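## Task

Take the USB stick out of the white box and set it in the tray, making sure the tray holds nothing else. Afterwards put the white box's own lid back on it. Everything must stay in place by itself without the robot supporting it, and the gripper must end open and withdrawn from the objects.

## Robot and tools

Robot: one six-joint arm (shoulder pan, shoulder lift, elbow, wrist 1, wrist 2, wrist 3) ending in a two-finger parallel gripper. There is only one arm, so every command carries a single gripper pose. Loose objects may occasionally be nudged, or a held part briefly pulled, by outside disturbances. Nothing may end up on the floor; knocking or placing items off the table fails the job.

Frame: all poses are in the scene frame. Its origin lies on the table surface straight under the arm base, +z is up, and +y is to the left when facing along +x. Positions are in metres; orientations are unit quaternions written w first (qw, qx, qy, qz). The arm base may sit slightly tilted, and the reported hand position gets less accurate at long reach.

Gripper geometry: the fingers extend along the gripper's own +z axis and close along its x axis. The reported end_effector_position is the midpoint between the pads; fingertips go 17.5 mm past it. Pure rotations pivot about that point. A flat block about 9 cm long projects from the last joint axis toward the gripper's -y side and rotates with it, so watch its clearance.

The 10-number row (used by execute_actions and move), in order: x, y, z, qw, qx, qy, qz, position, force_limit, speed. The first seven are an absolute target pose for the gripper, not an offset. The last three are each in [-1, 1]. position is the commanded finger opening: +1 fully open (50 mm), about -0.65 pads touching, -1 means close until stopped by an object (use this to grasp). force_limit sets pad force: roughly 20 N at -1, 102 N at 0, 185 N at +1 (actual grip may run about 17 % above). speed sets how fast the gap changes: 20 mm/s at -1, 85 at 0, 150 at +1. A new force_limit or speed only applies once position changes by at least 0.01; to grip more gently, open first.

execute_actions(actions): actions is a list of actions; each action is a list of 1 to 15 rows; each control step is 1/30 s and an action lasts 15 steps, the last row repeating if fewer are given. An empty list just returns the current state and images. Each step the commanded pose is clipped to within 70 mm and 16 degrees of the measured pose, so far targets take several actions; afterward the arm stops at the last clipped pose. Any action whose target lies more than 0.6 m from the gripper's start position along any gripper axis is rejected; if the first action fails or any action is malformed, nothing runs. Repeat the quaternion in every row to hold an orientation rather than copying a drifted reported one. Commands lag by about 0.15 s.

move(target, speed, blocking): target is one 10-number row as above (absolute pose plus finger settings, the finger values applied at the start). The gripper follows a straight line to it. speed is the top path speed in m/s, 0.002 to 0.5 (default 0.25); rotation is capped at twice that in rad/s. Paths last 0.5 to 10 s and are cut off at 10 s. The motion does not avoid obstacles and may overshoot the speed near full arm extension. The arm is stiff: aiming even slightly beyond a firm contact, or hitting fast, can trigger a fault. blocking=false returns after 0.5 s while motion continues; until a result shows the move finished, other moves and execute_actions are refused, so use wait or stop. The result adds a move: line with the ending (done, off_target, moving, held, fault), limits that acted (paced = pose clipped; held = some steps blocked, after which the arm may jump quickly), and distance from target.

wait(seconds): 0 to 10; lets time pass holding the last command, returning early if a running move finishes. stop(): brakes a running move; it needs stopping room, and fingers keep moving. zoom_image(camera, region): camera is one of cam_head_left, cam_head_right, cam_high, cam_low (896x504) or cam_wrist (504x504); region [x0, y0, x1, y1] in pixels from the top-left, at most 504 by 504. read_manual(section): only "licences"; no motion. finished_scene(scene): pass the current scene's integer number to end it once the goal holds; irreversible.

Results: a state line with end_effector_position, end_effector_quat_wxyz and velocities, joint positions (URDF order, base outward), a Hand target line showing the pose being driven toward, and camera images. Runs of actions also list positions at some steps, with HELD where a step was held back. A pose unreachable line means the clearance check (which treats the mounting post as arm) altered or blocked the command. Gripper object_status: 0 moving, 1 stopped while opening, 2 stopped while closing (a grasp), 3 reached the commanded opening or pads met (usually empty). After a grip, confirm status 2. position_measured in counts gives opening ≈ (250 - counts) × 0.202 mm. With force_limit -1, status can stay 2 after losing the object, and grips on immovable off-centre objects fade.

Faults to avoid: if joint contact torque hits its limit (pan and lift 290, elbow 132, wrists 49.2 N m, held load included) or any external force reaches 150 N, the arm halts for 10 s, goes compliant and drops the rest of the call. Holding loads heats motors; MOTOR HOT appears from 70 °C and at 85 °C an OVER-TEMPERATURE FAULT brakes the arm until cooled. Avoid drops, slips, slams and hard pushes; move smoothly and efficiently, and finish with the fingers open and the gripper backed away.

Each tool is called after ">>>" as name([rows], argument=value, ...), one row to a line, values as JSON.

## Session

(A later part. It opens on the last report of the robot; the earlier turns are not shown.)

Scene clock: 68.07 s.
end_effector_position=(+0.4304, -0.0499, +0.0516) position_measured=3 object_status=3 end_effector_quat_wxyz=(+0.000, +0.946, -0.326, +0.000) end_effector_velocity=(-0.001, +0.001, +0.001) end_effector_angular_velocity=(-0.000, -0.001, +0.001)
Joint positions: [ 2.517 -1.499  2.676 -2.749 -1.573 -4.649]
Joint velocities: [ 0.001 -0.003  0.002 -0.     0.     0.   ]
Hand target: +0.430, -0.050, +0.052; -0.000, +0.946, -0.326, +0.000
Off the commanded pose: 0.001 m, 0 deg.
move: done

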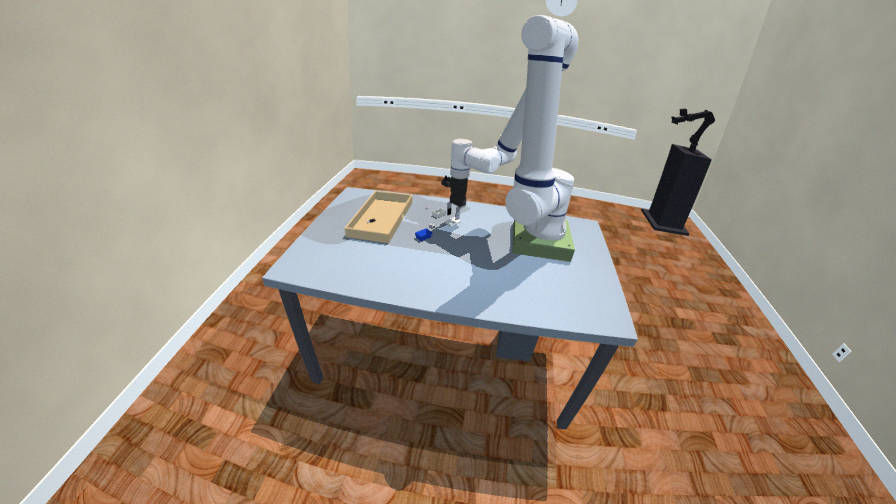

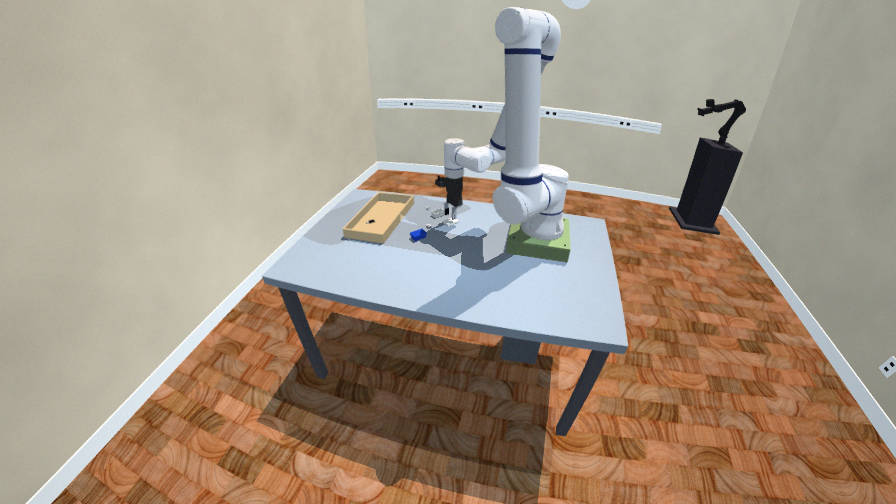

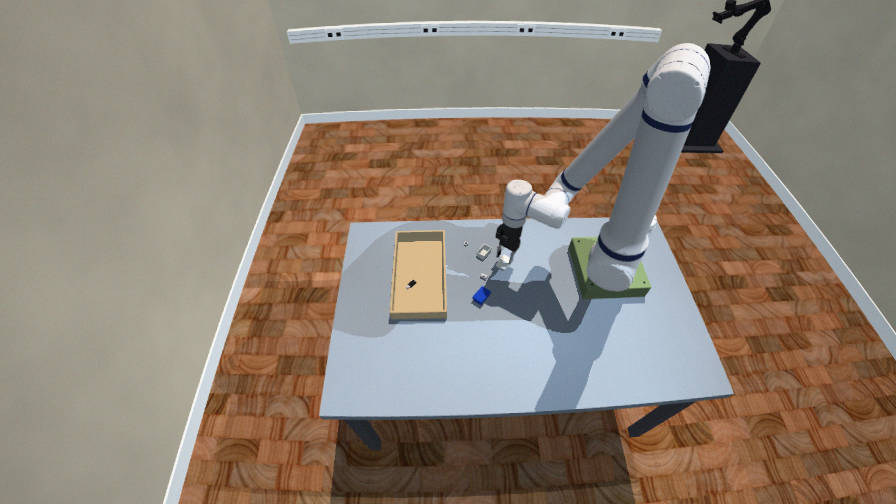

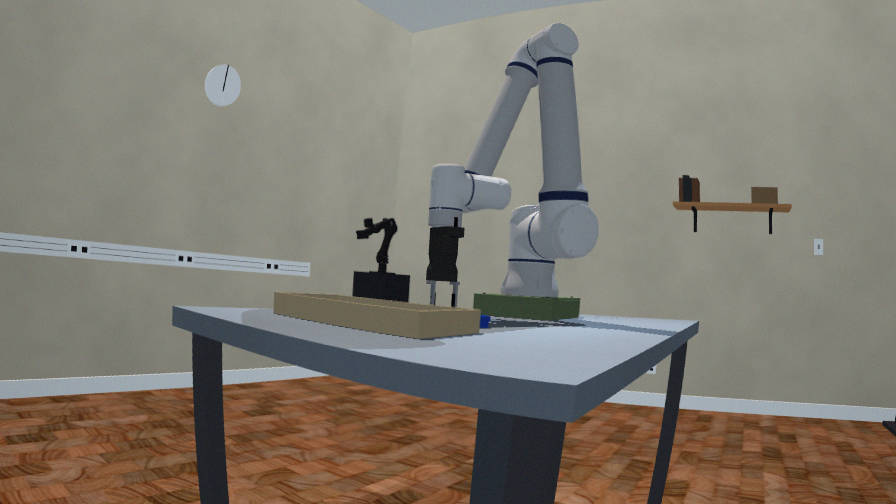

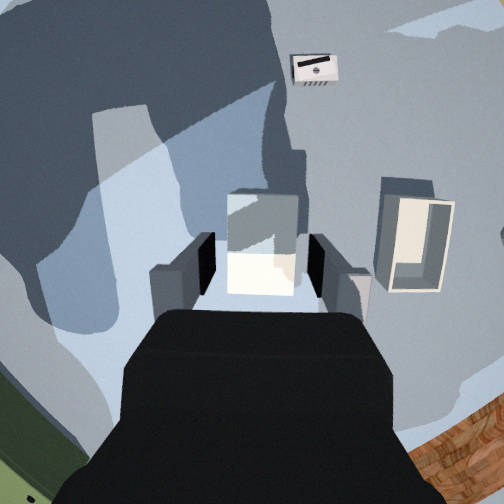

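>>> move(target=[0.43,-0.05,0.0215,0,0.9455,-0.3256,0,1,-0.7,-0.5], speed=0.025)

>>> move(target=[0.43,-0.05,0.0215,0,0.9455,-0.3256,0,-1,-0.7,-0.5])

>>> move(target=[0.43,-0.05,0.06,0,0.9455,-0.3256,0,-1,-0.7,-0.5], speed=0.05)

>>> move(target=[0.508,-0.1055,0.06,0,0.9455,-0.3256,0,-1,-0.7,-0.5], speed=0.05)

>>> move(target=[0.508,-0.1055,0.038,0,0.9455,-0.3256,0,-1,-0.7,-0.5], speed=0.01)

>>> move(target=[0.508,-0.1055,0.038,0,0.9455,-0.3256,0,1,-0.7,-0.5])

>>> move(target=[0.508,-0.1055,0.2,0,0.9455,-0.3256,0,1,-0.7,-0.5], speed=0.1)

>>> zoom_image(camera="cam_head_left", region=[400,190,480,250])

Scene clock: 72.20 s.
end_effector_position=(+0.4301, -0.0501, +0.0215) position_measured=3 object_status=3 end_effector_quat_wxyz=(-0.000, +0.946, -0.326, -0.000) end_effector_velocity=(-0.000, -0.000, -0.002) end_effector_angular_velocity=(+0.000, +0.000, -0.001)
Joint positions: [ 2.516 -1.395  2.69  -2.867 -1.573 -4.65 ]
Joint velocities: [-0.001  0.006  0.001 -0.006 -0.    -0.   ]
Hand target: +0.430, -0.050, +0.021; +0.000, +0.946, -0.326, -0.000
Off the commanded pose: 0.000 m, 0 deg.
move: done

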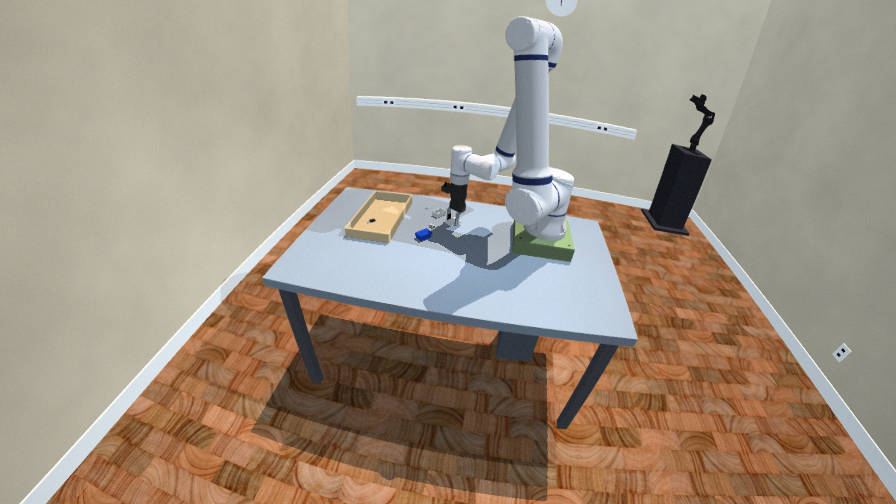

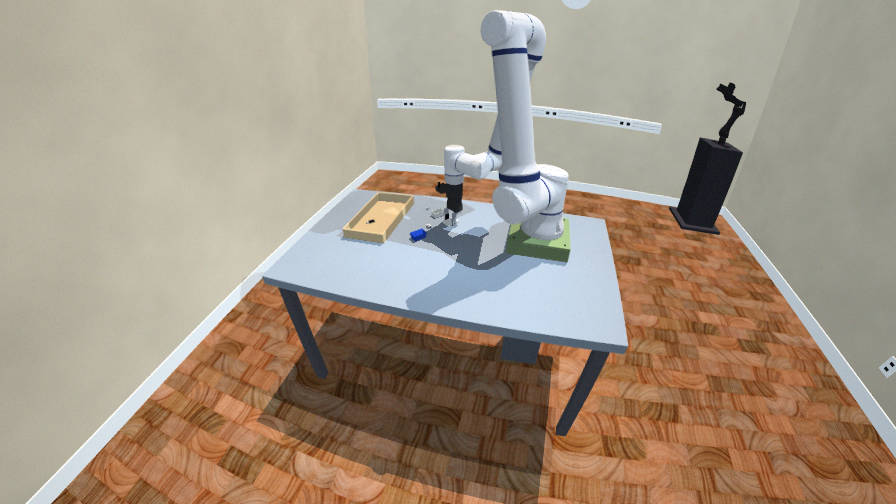

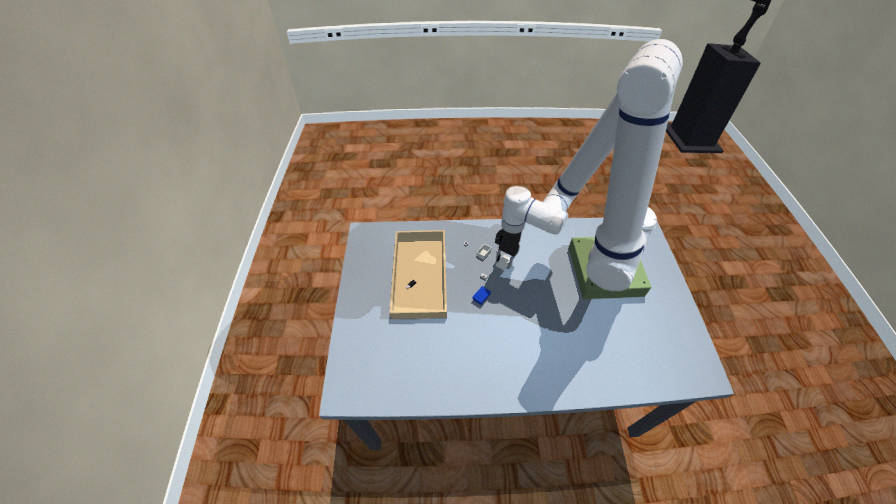

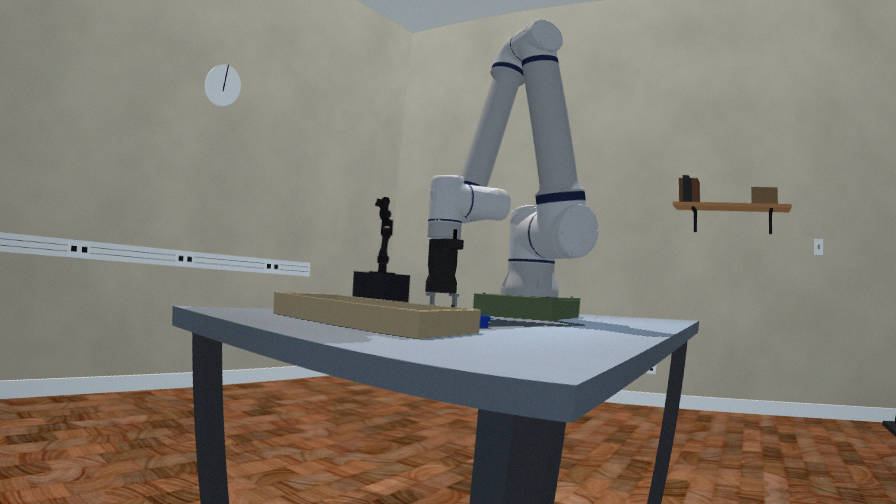

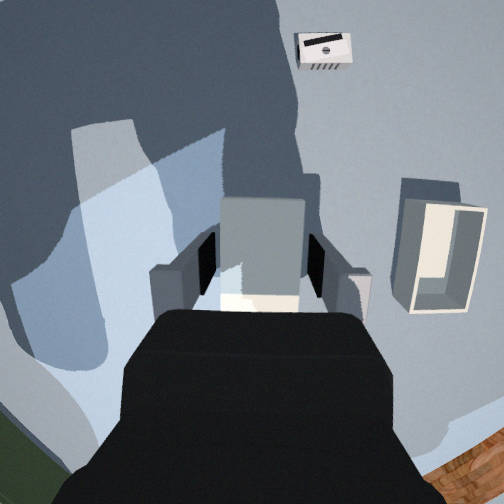

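Scene clock: 72.90 s.
end_effector_position=(+0.4300, -0.0500, +0.0215) position_measured=49 object_status=2 end_effector_quat_wxyz=(-0.000, +0.946, -0.326, -0.000) end_effector_velocity=(-0.000, -0.001, -0.000) end_effector_angular_velocity=(+0.000, +0.000, -0.002)
Joint positions: [ 2.516 -1.395  2.69  -2.867 -1.573 -4.65 ]
Joint velocities: [-0.002 -0.     0.     0.001  0.     0.   ]
Hand target: +0.430, -0.050, +0.021; +0.000, +0.946, -0.326, -0.000
Off the commanded pose: 0.000 m, 0 deg.
move: done

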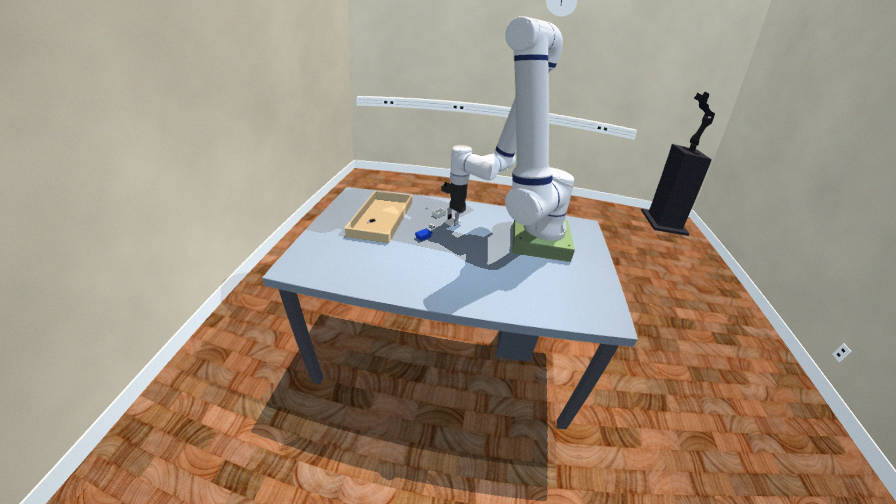

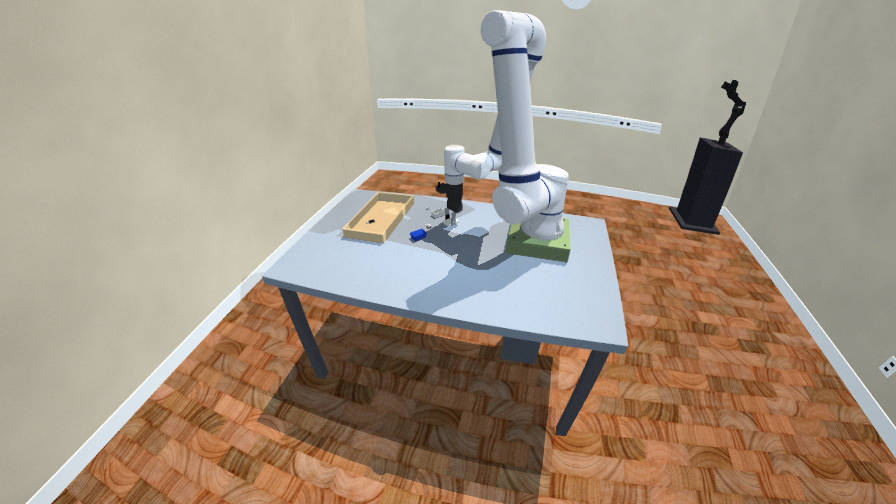

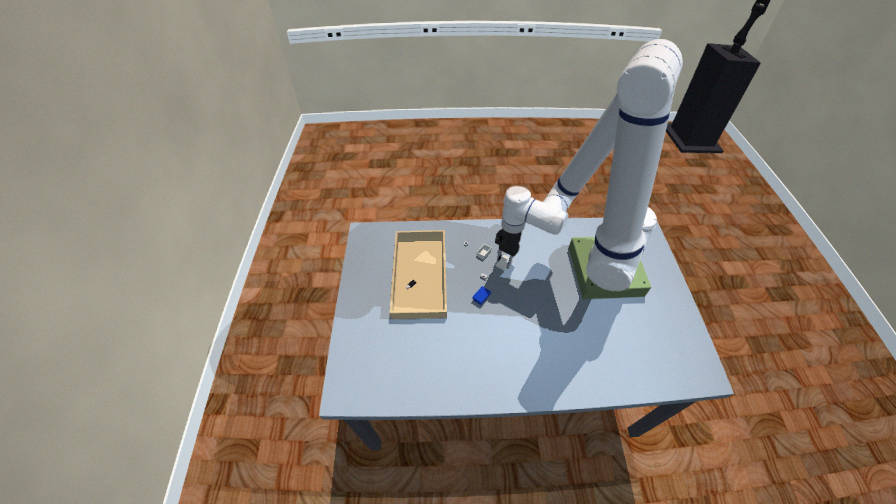

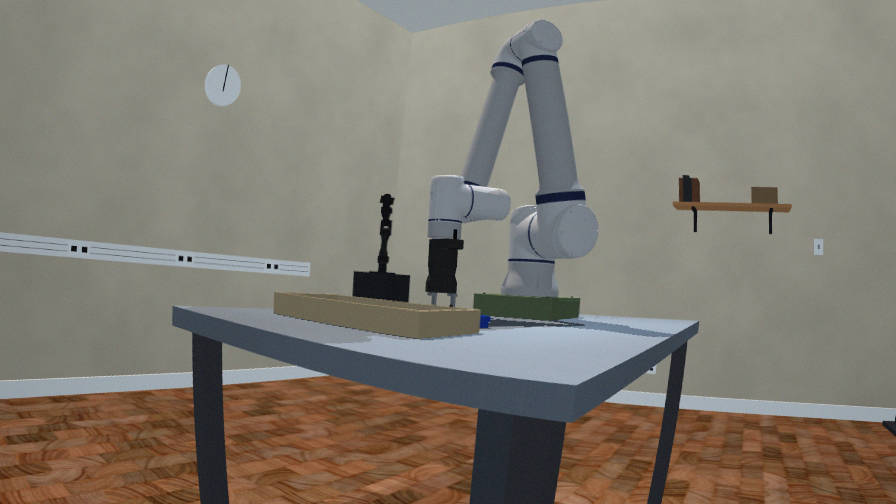

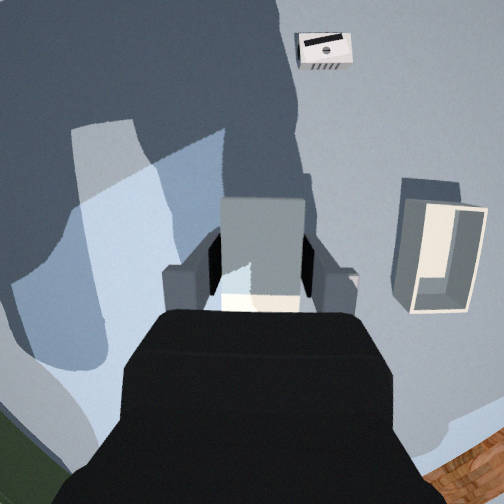

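Scene clock: 74.03 s.
end_effector_position=(+0.4299, -0.0499, +0.0600) position_measured=49 object_status=2 end_effector_quat_wxyz=(+0.000, +0.946, -0.326, +0.000) end_effector_velocity=(-0.000, -0.000, +0.001) end_effector_angular_velocity=(-0.000, -0.000, -0.001)
Joint positions: [ 2.516 -1.528  2.672 -2.716 -1.573 -4.649]
Joint velocities: [-0.    -0.005 -0.001  0.005 -0.     0.   ]
Hand target: +0.430, -0.050, +0.060; -0.000, +0.946, -0.326, +0.000
Off the commanded pose: 0.000 m, 0 deg.
move: done

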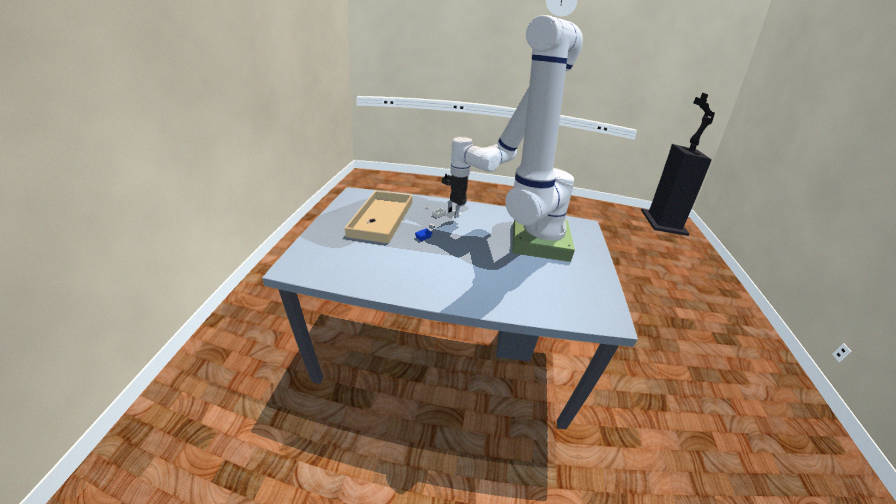

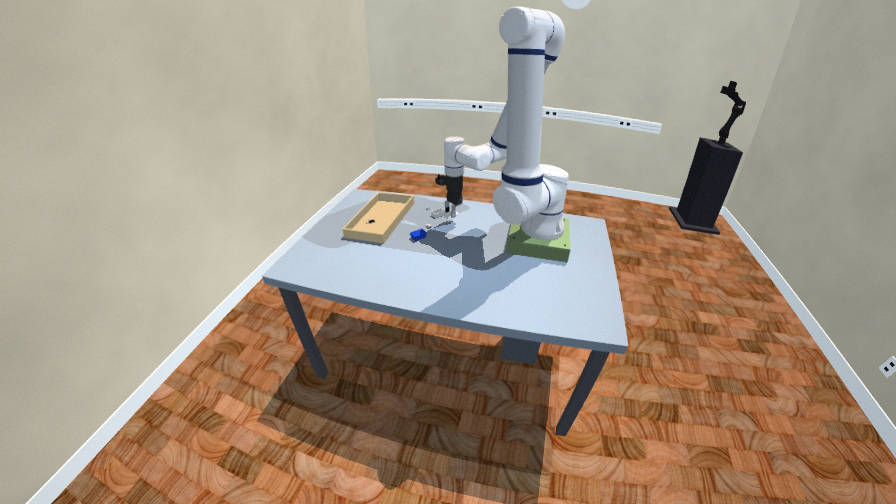

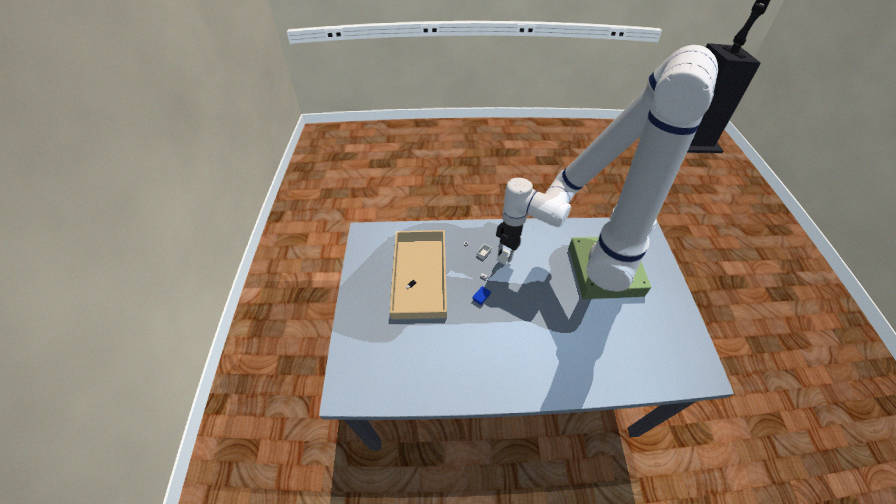

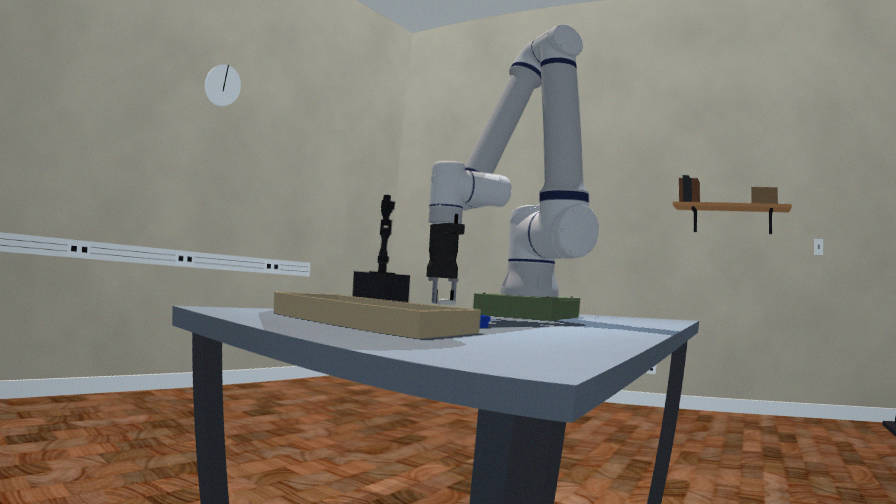

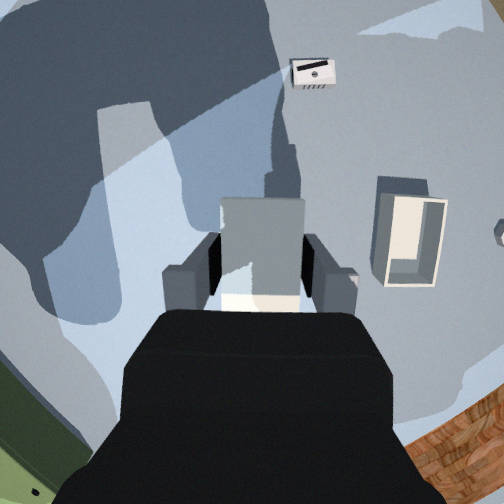

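Scene clock: 76.30 s.
end_effector_position=(+0.5077, -0.1056, +0.0603) position_measured=49 object_status=2 end_effector_quat_wxyz=(+0.000, +0.946, -0.326, -0.000) end_effector_velocity=(+0.002, -0.000, -0.000) end_effector_angular_velocity=(+0.001, -0.000, +0.001)
Joint positions: [ 2.512 -1.402  2.511 -2.681 -1.573 -4.654]
Joint velocities: [ 0.001  0.002 -0.003  0.001  0.001 -0.   ]
Hand target: +0.508, -0.106, +0.060; +0.000, +0.946, -0.326, -0.000
Off the commanded pose: 0.001 m, 0 deg.
move: done

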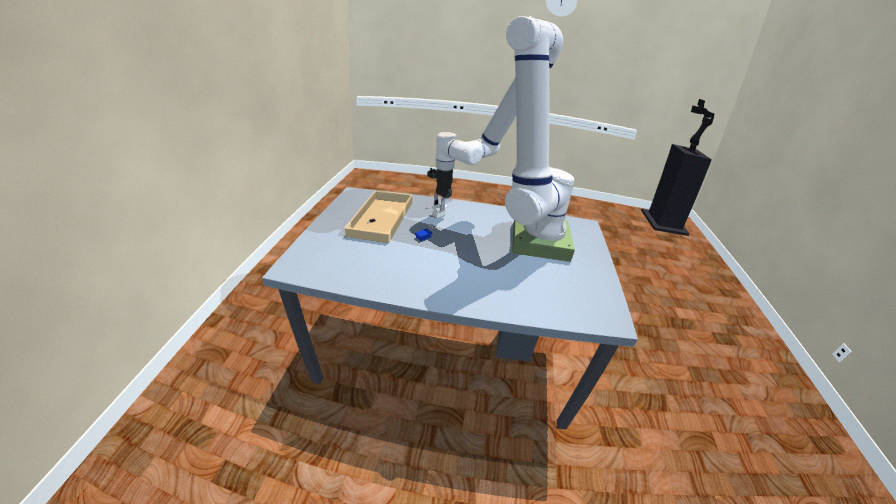

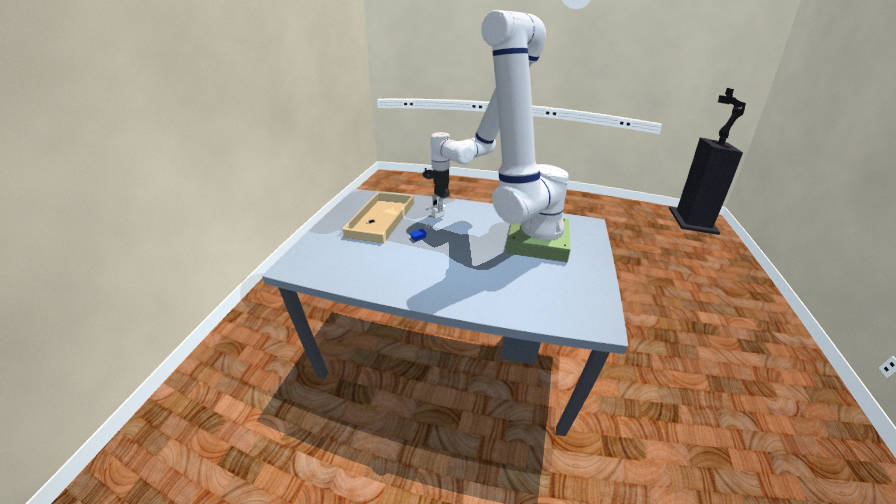

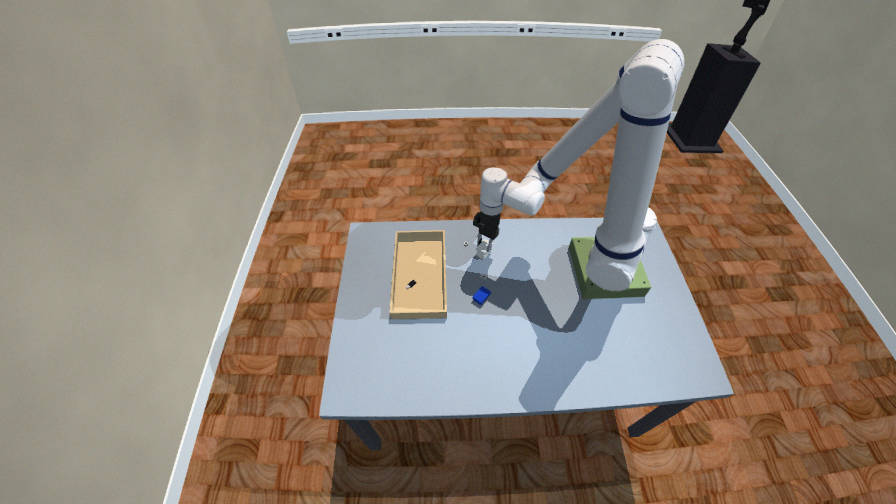

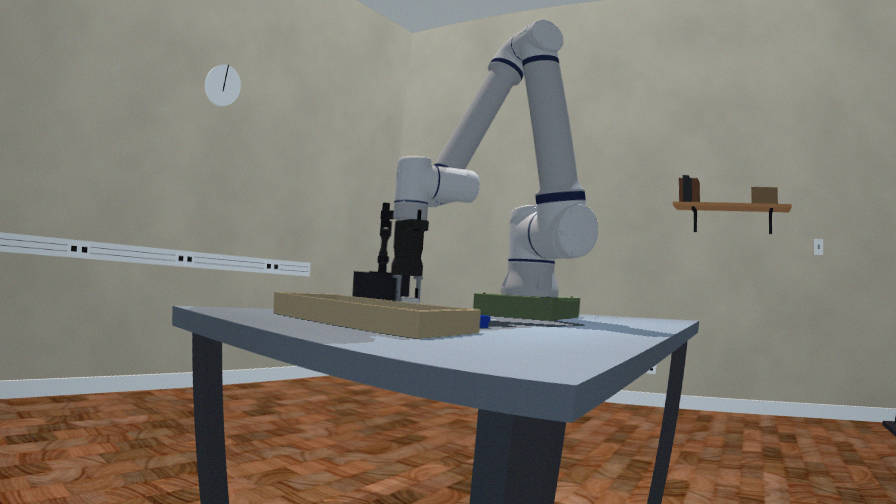

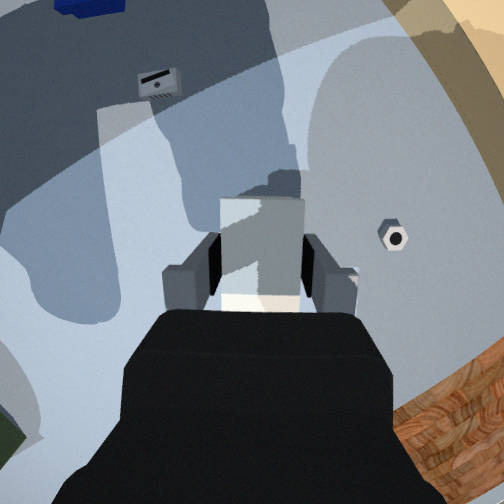

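Scene clock: 78.77 s.
end_effector_position=(+0.5081, -0.1056, +0.0381) position_measured=49 object_status=2 end_effector_quat_wxyz=(+0.000, +0.946, -0.326, -0.000) end_effector_velocity=(+0.000, +0.000, -0.001) end_effector_angular_velocity=(-0.000, -0.000, +0.001)
Joint positions: [ 2.512 -1.345  2.519 -2.746 -1.573 -4.653]
Joint velocities: [ 0.001  0.003  0.    -0.004 -0.     0.   ]
Hand target: +0.508, -0.106, +0.038; -0.000, +0.946, -0.326, -0.000
Off the commanded pose: 0.000 m, 0 deg.
move: done

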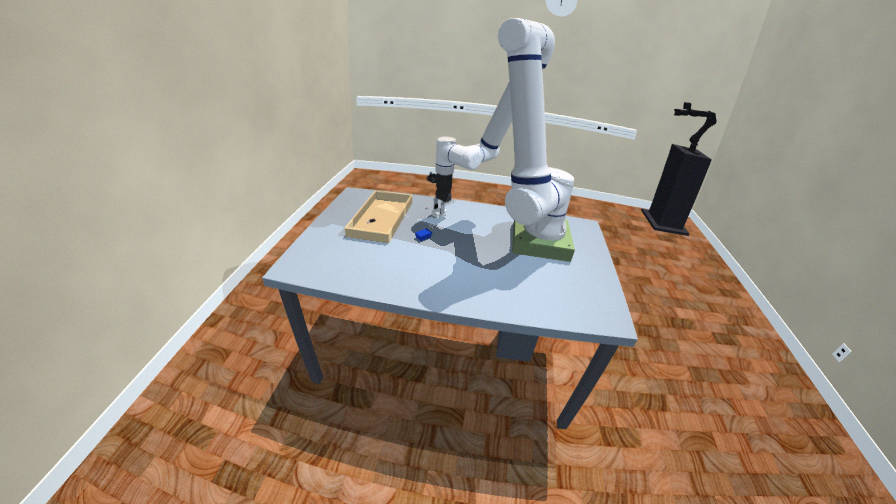

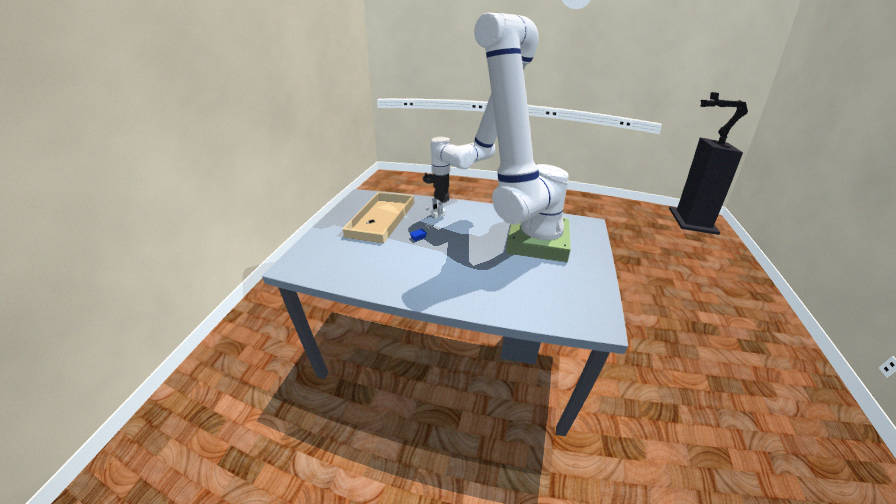

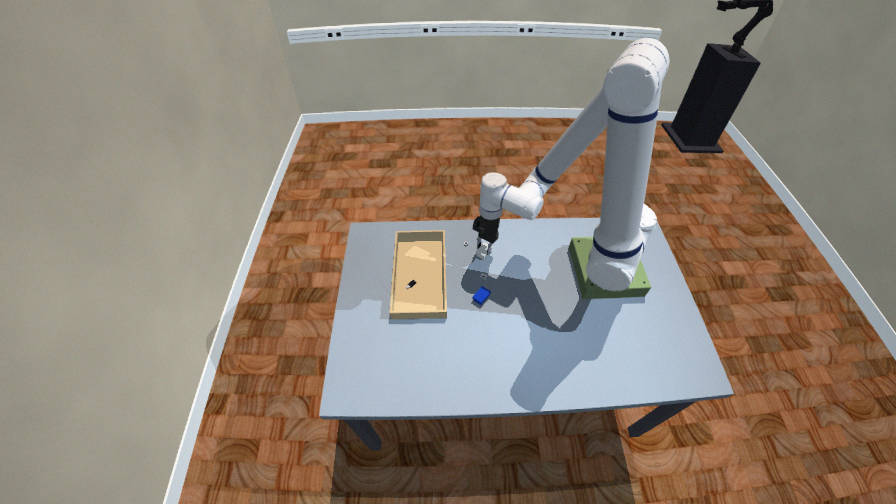

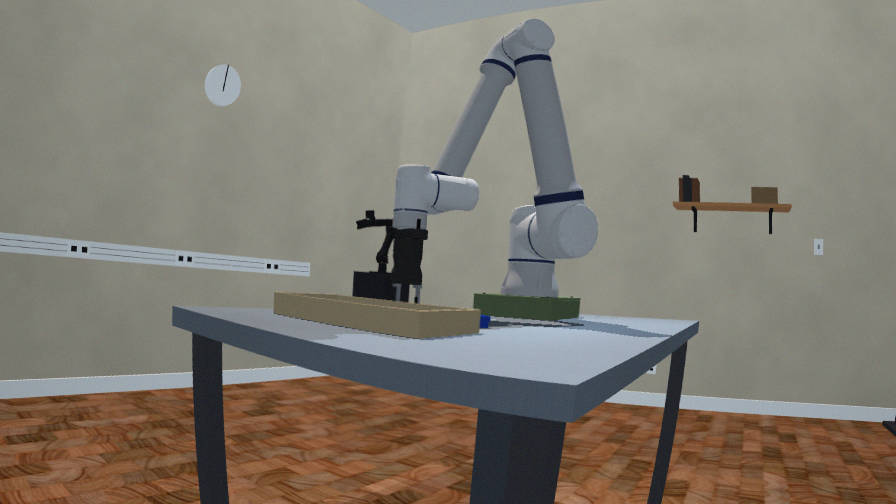

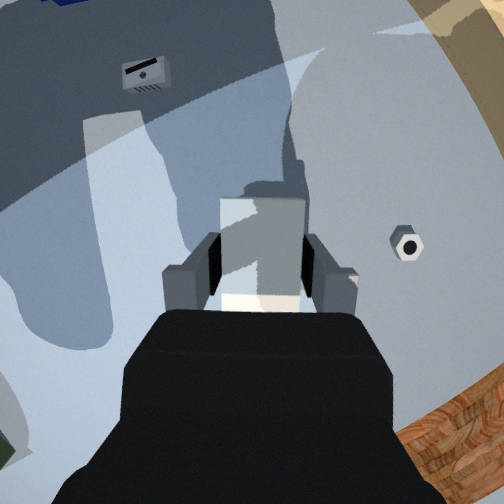

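Scene clock: 79.47 s.
end_effector_position=(+0.5080, -0.1055, +0.0380) position_measured=3 object_status=3 end_effector_quat_wxyz=(-0.000, +0.946, -0.326, -0.000) end_effector_velocity=(+0.000, -0.000, +0.000) end_effector_angular_velocity=(-0.001, -0.001, -0.001)
Joint positions: [ 2.512 -1.345  2.519 -2.746 -1.573 -4.653]
Joint velocities: [-0.001  0.    -0.    -0.001 -0.    -0.   ]
Hand target: +0.508, -0.105, +0.038; -0.000, +0.946, -0.326, -0.000
Off the commanded pose: 0.000 m, 0 deg.
move: done

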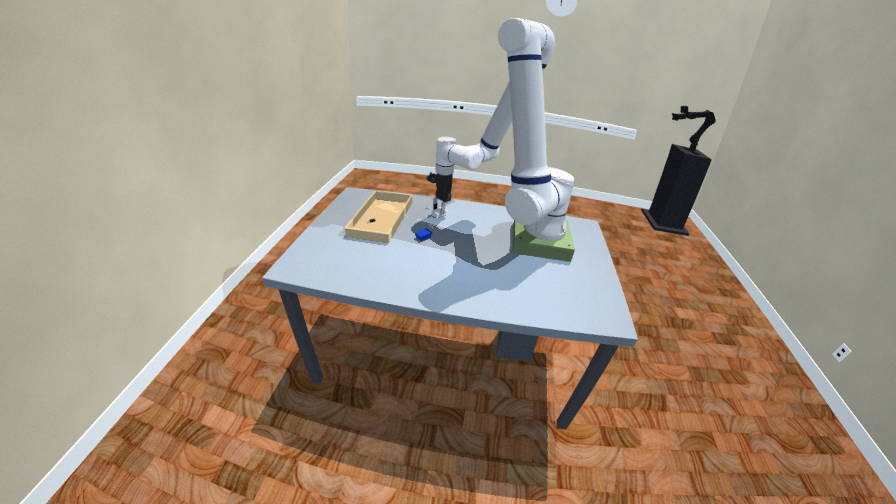

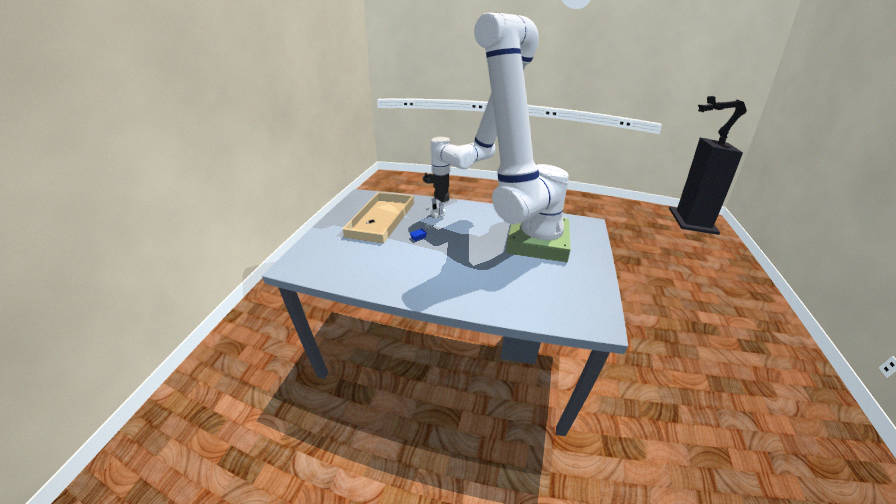

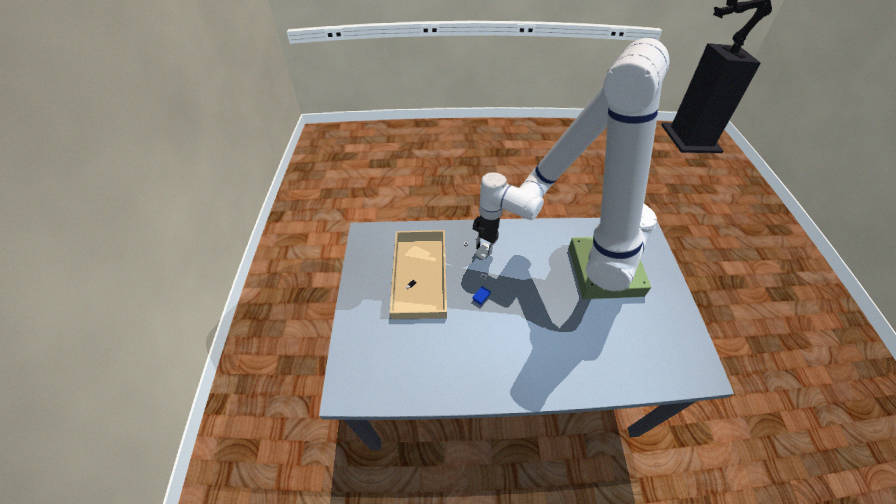

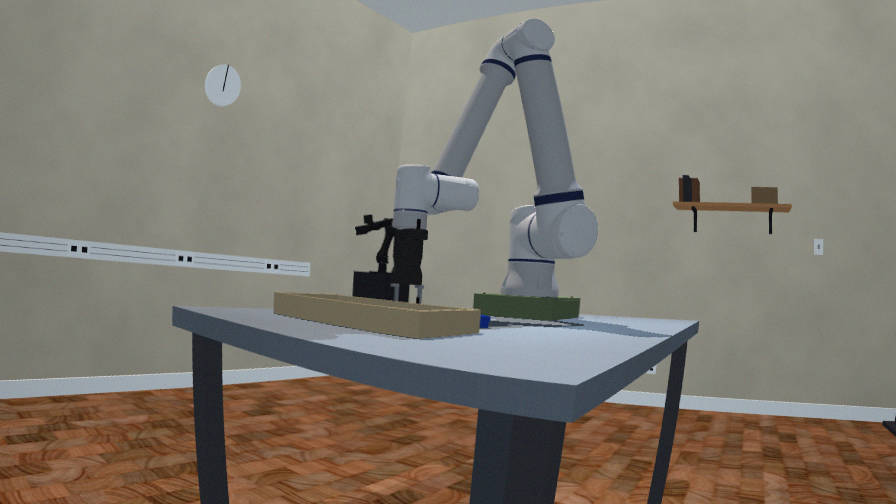

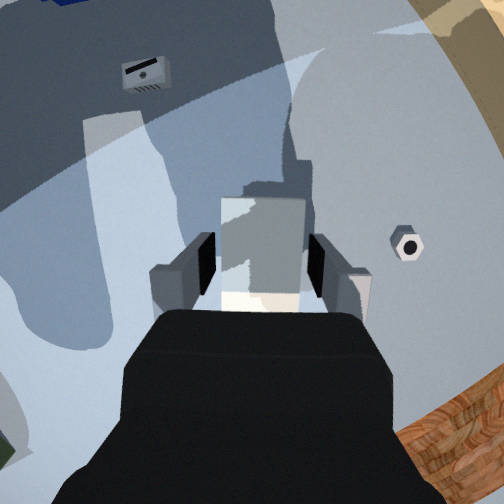

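Scene clock: 81.50 s.
end_effector_position=(+0.5074, -0.1049, +0.2002) position_measured=3 object_status=3 end_effector_quat_wxyz=(-0.000, +0.946, -0.326, +0.000) end_effector_velocity=(-0.000, -0.001, +0.002) end_effector_angular_velocity=(-0.001, +0.000, -0.000)
Joint positions: [ 2.513 -1.689  2.407 -2.29  -1.573 -4.652]
Joint velocities: [-0.001 -0.003 -0.002  0.004 -0.001 -0.001]
Hand target: +0.507, -0.105, +0.200; -0.000, +0.946, -0.326, +0.000
Off the commanded pose: 0.001 m, 0 deg.
move: done

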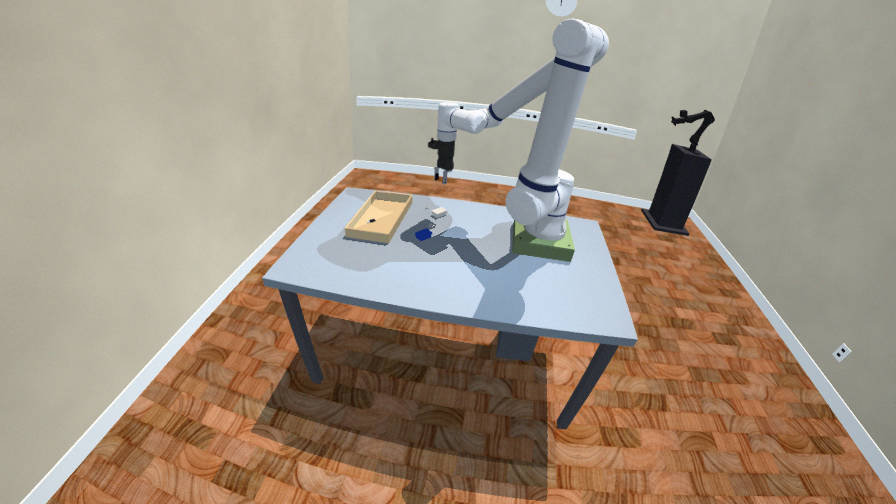

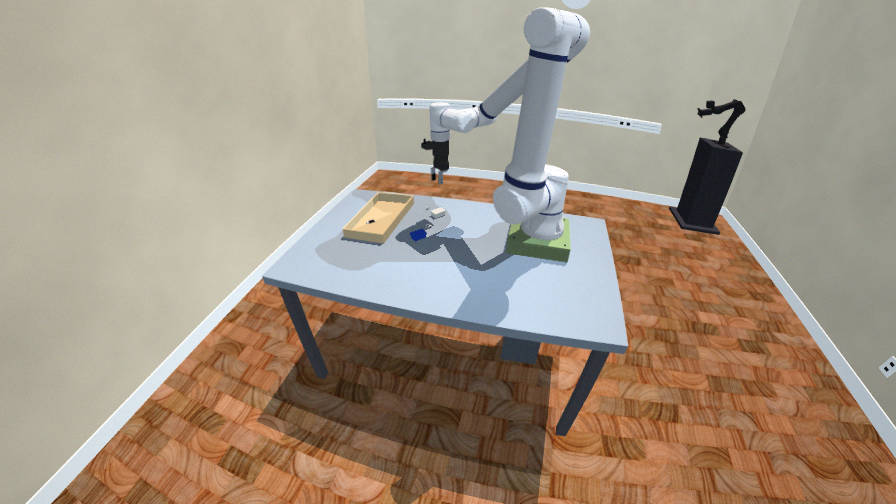

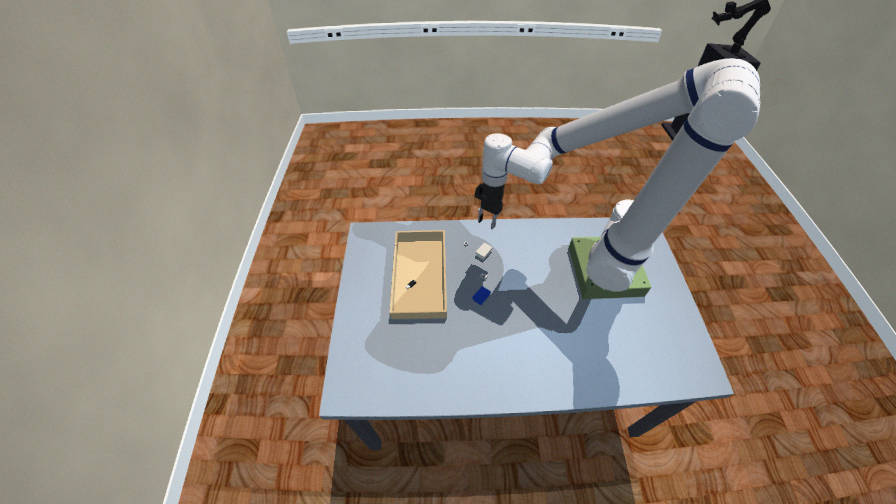

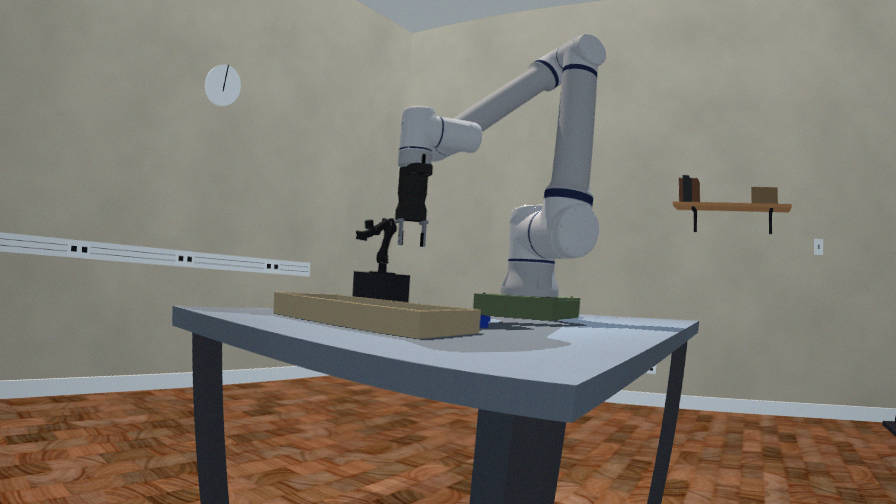

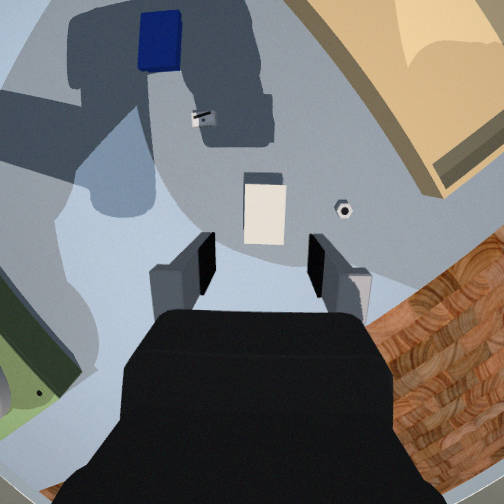

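Region (400, 190, 480, 250) of cam_head_left's 896x504 image, scaled by 6.300, with more detail than that image has; it fills the top 378 rows of this view, and the rest is white.

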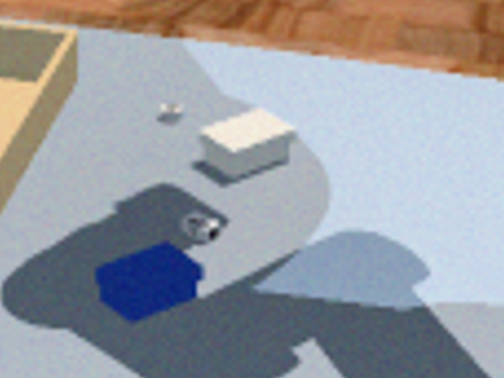

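>>> finished_scene(scene=2)

The scene is finished: the task was done.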